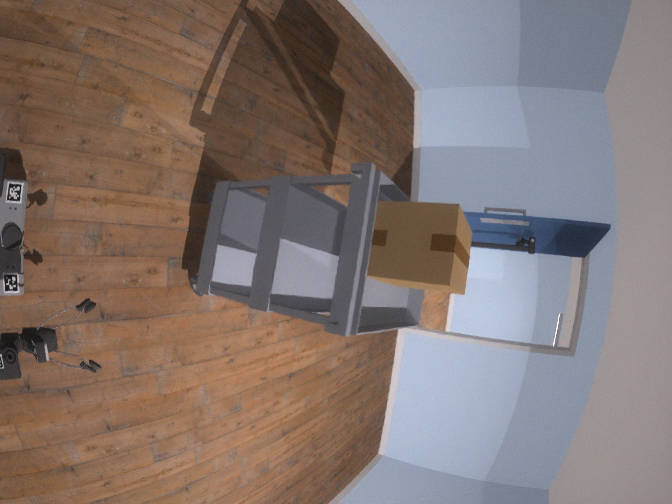

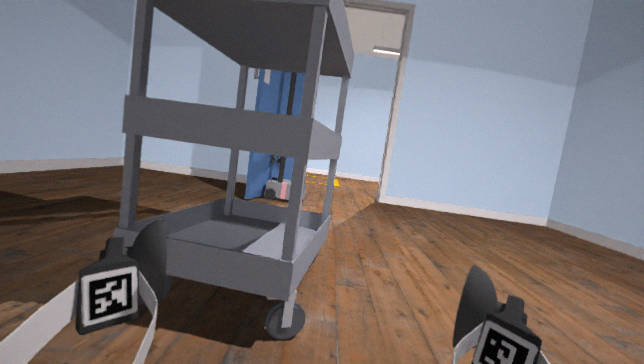

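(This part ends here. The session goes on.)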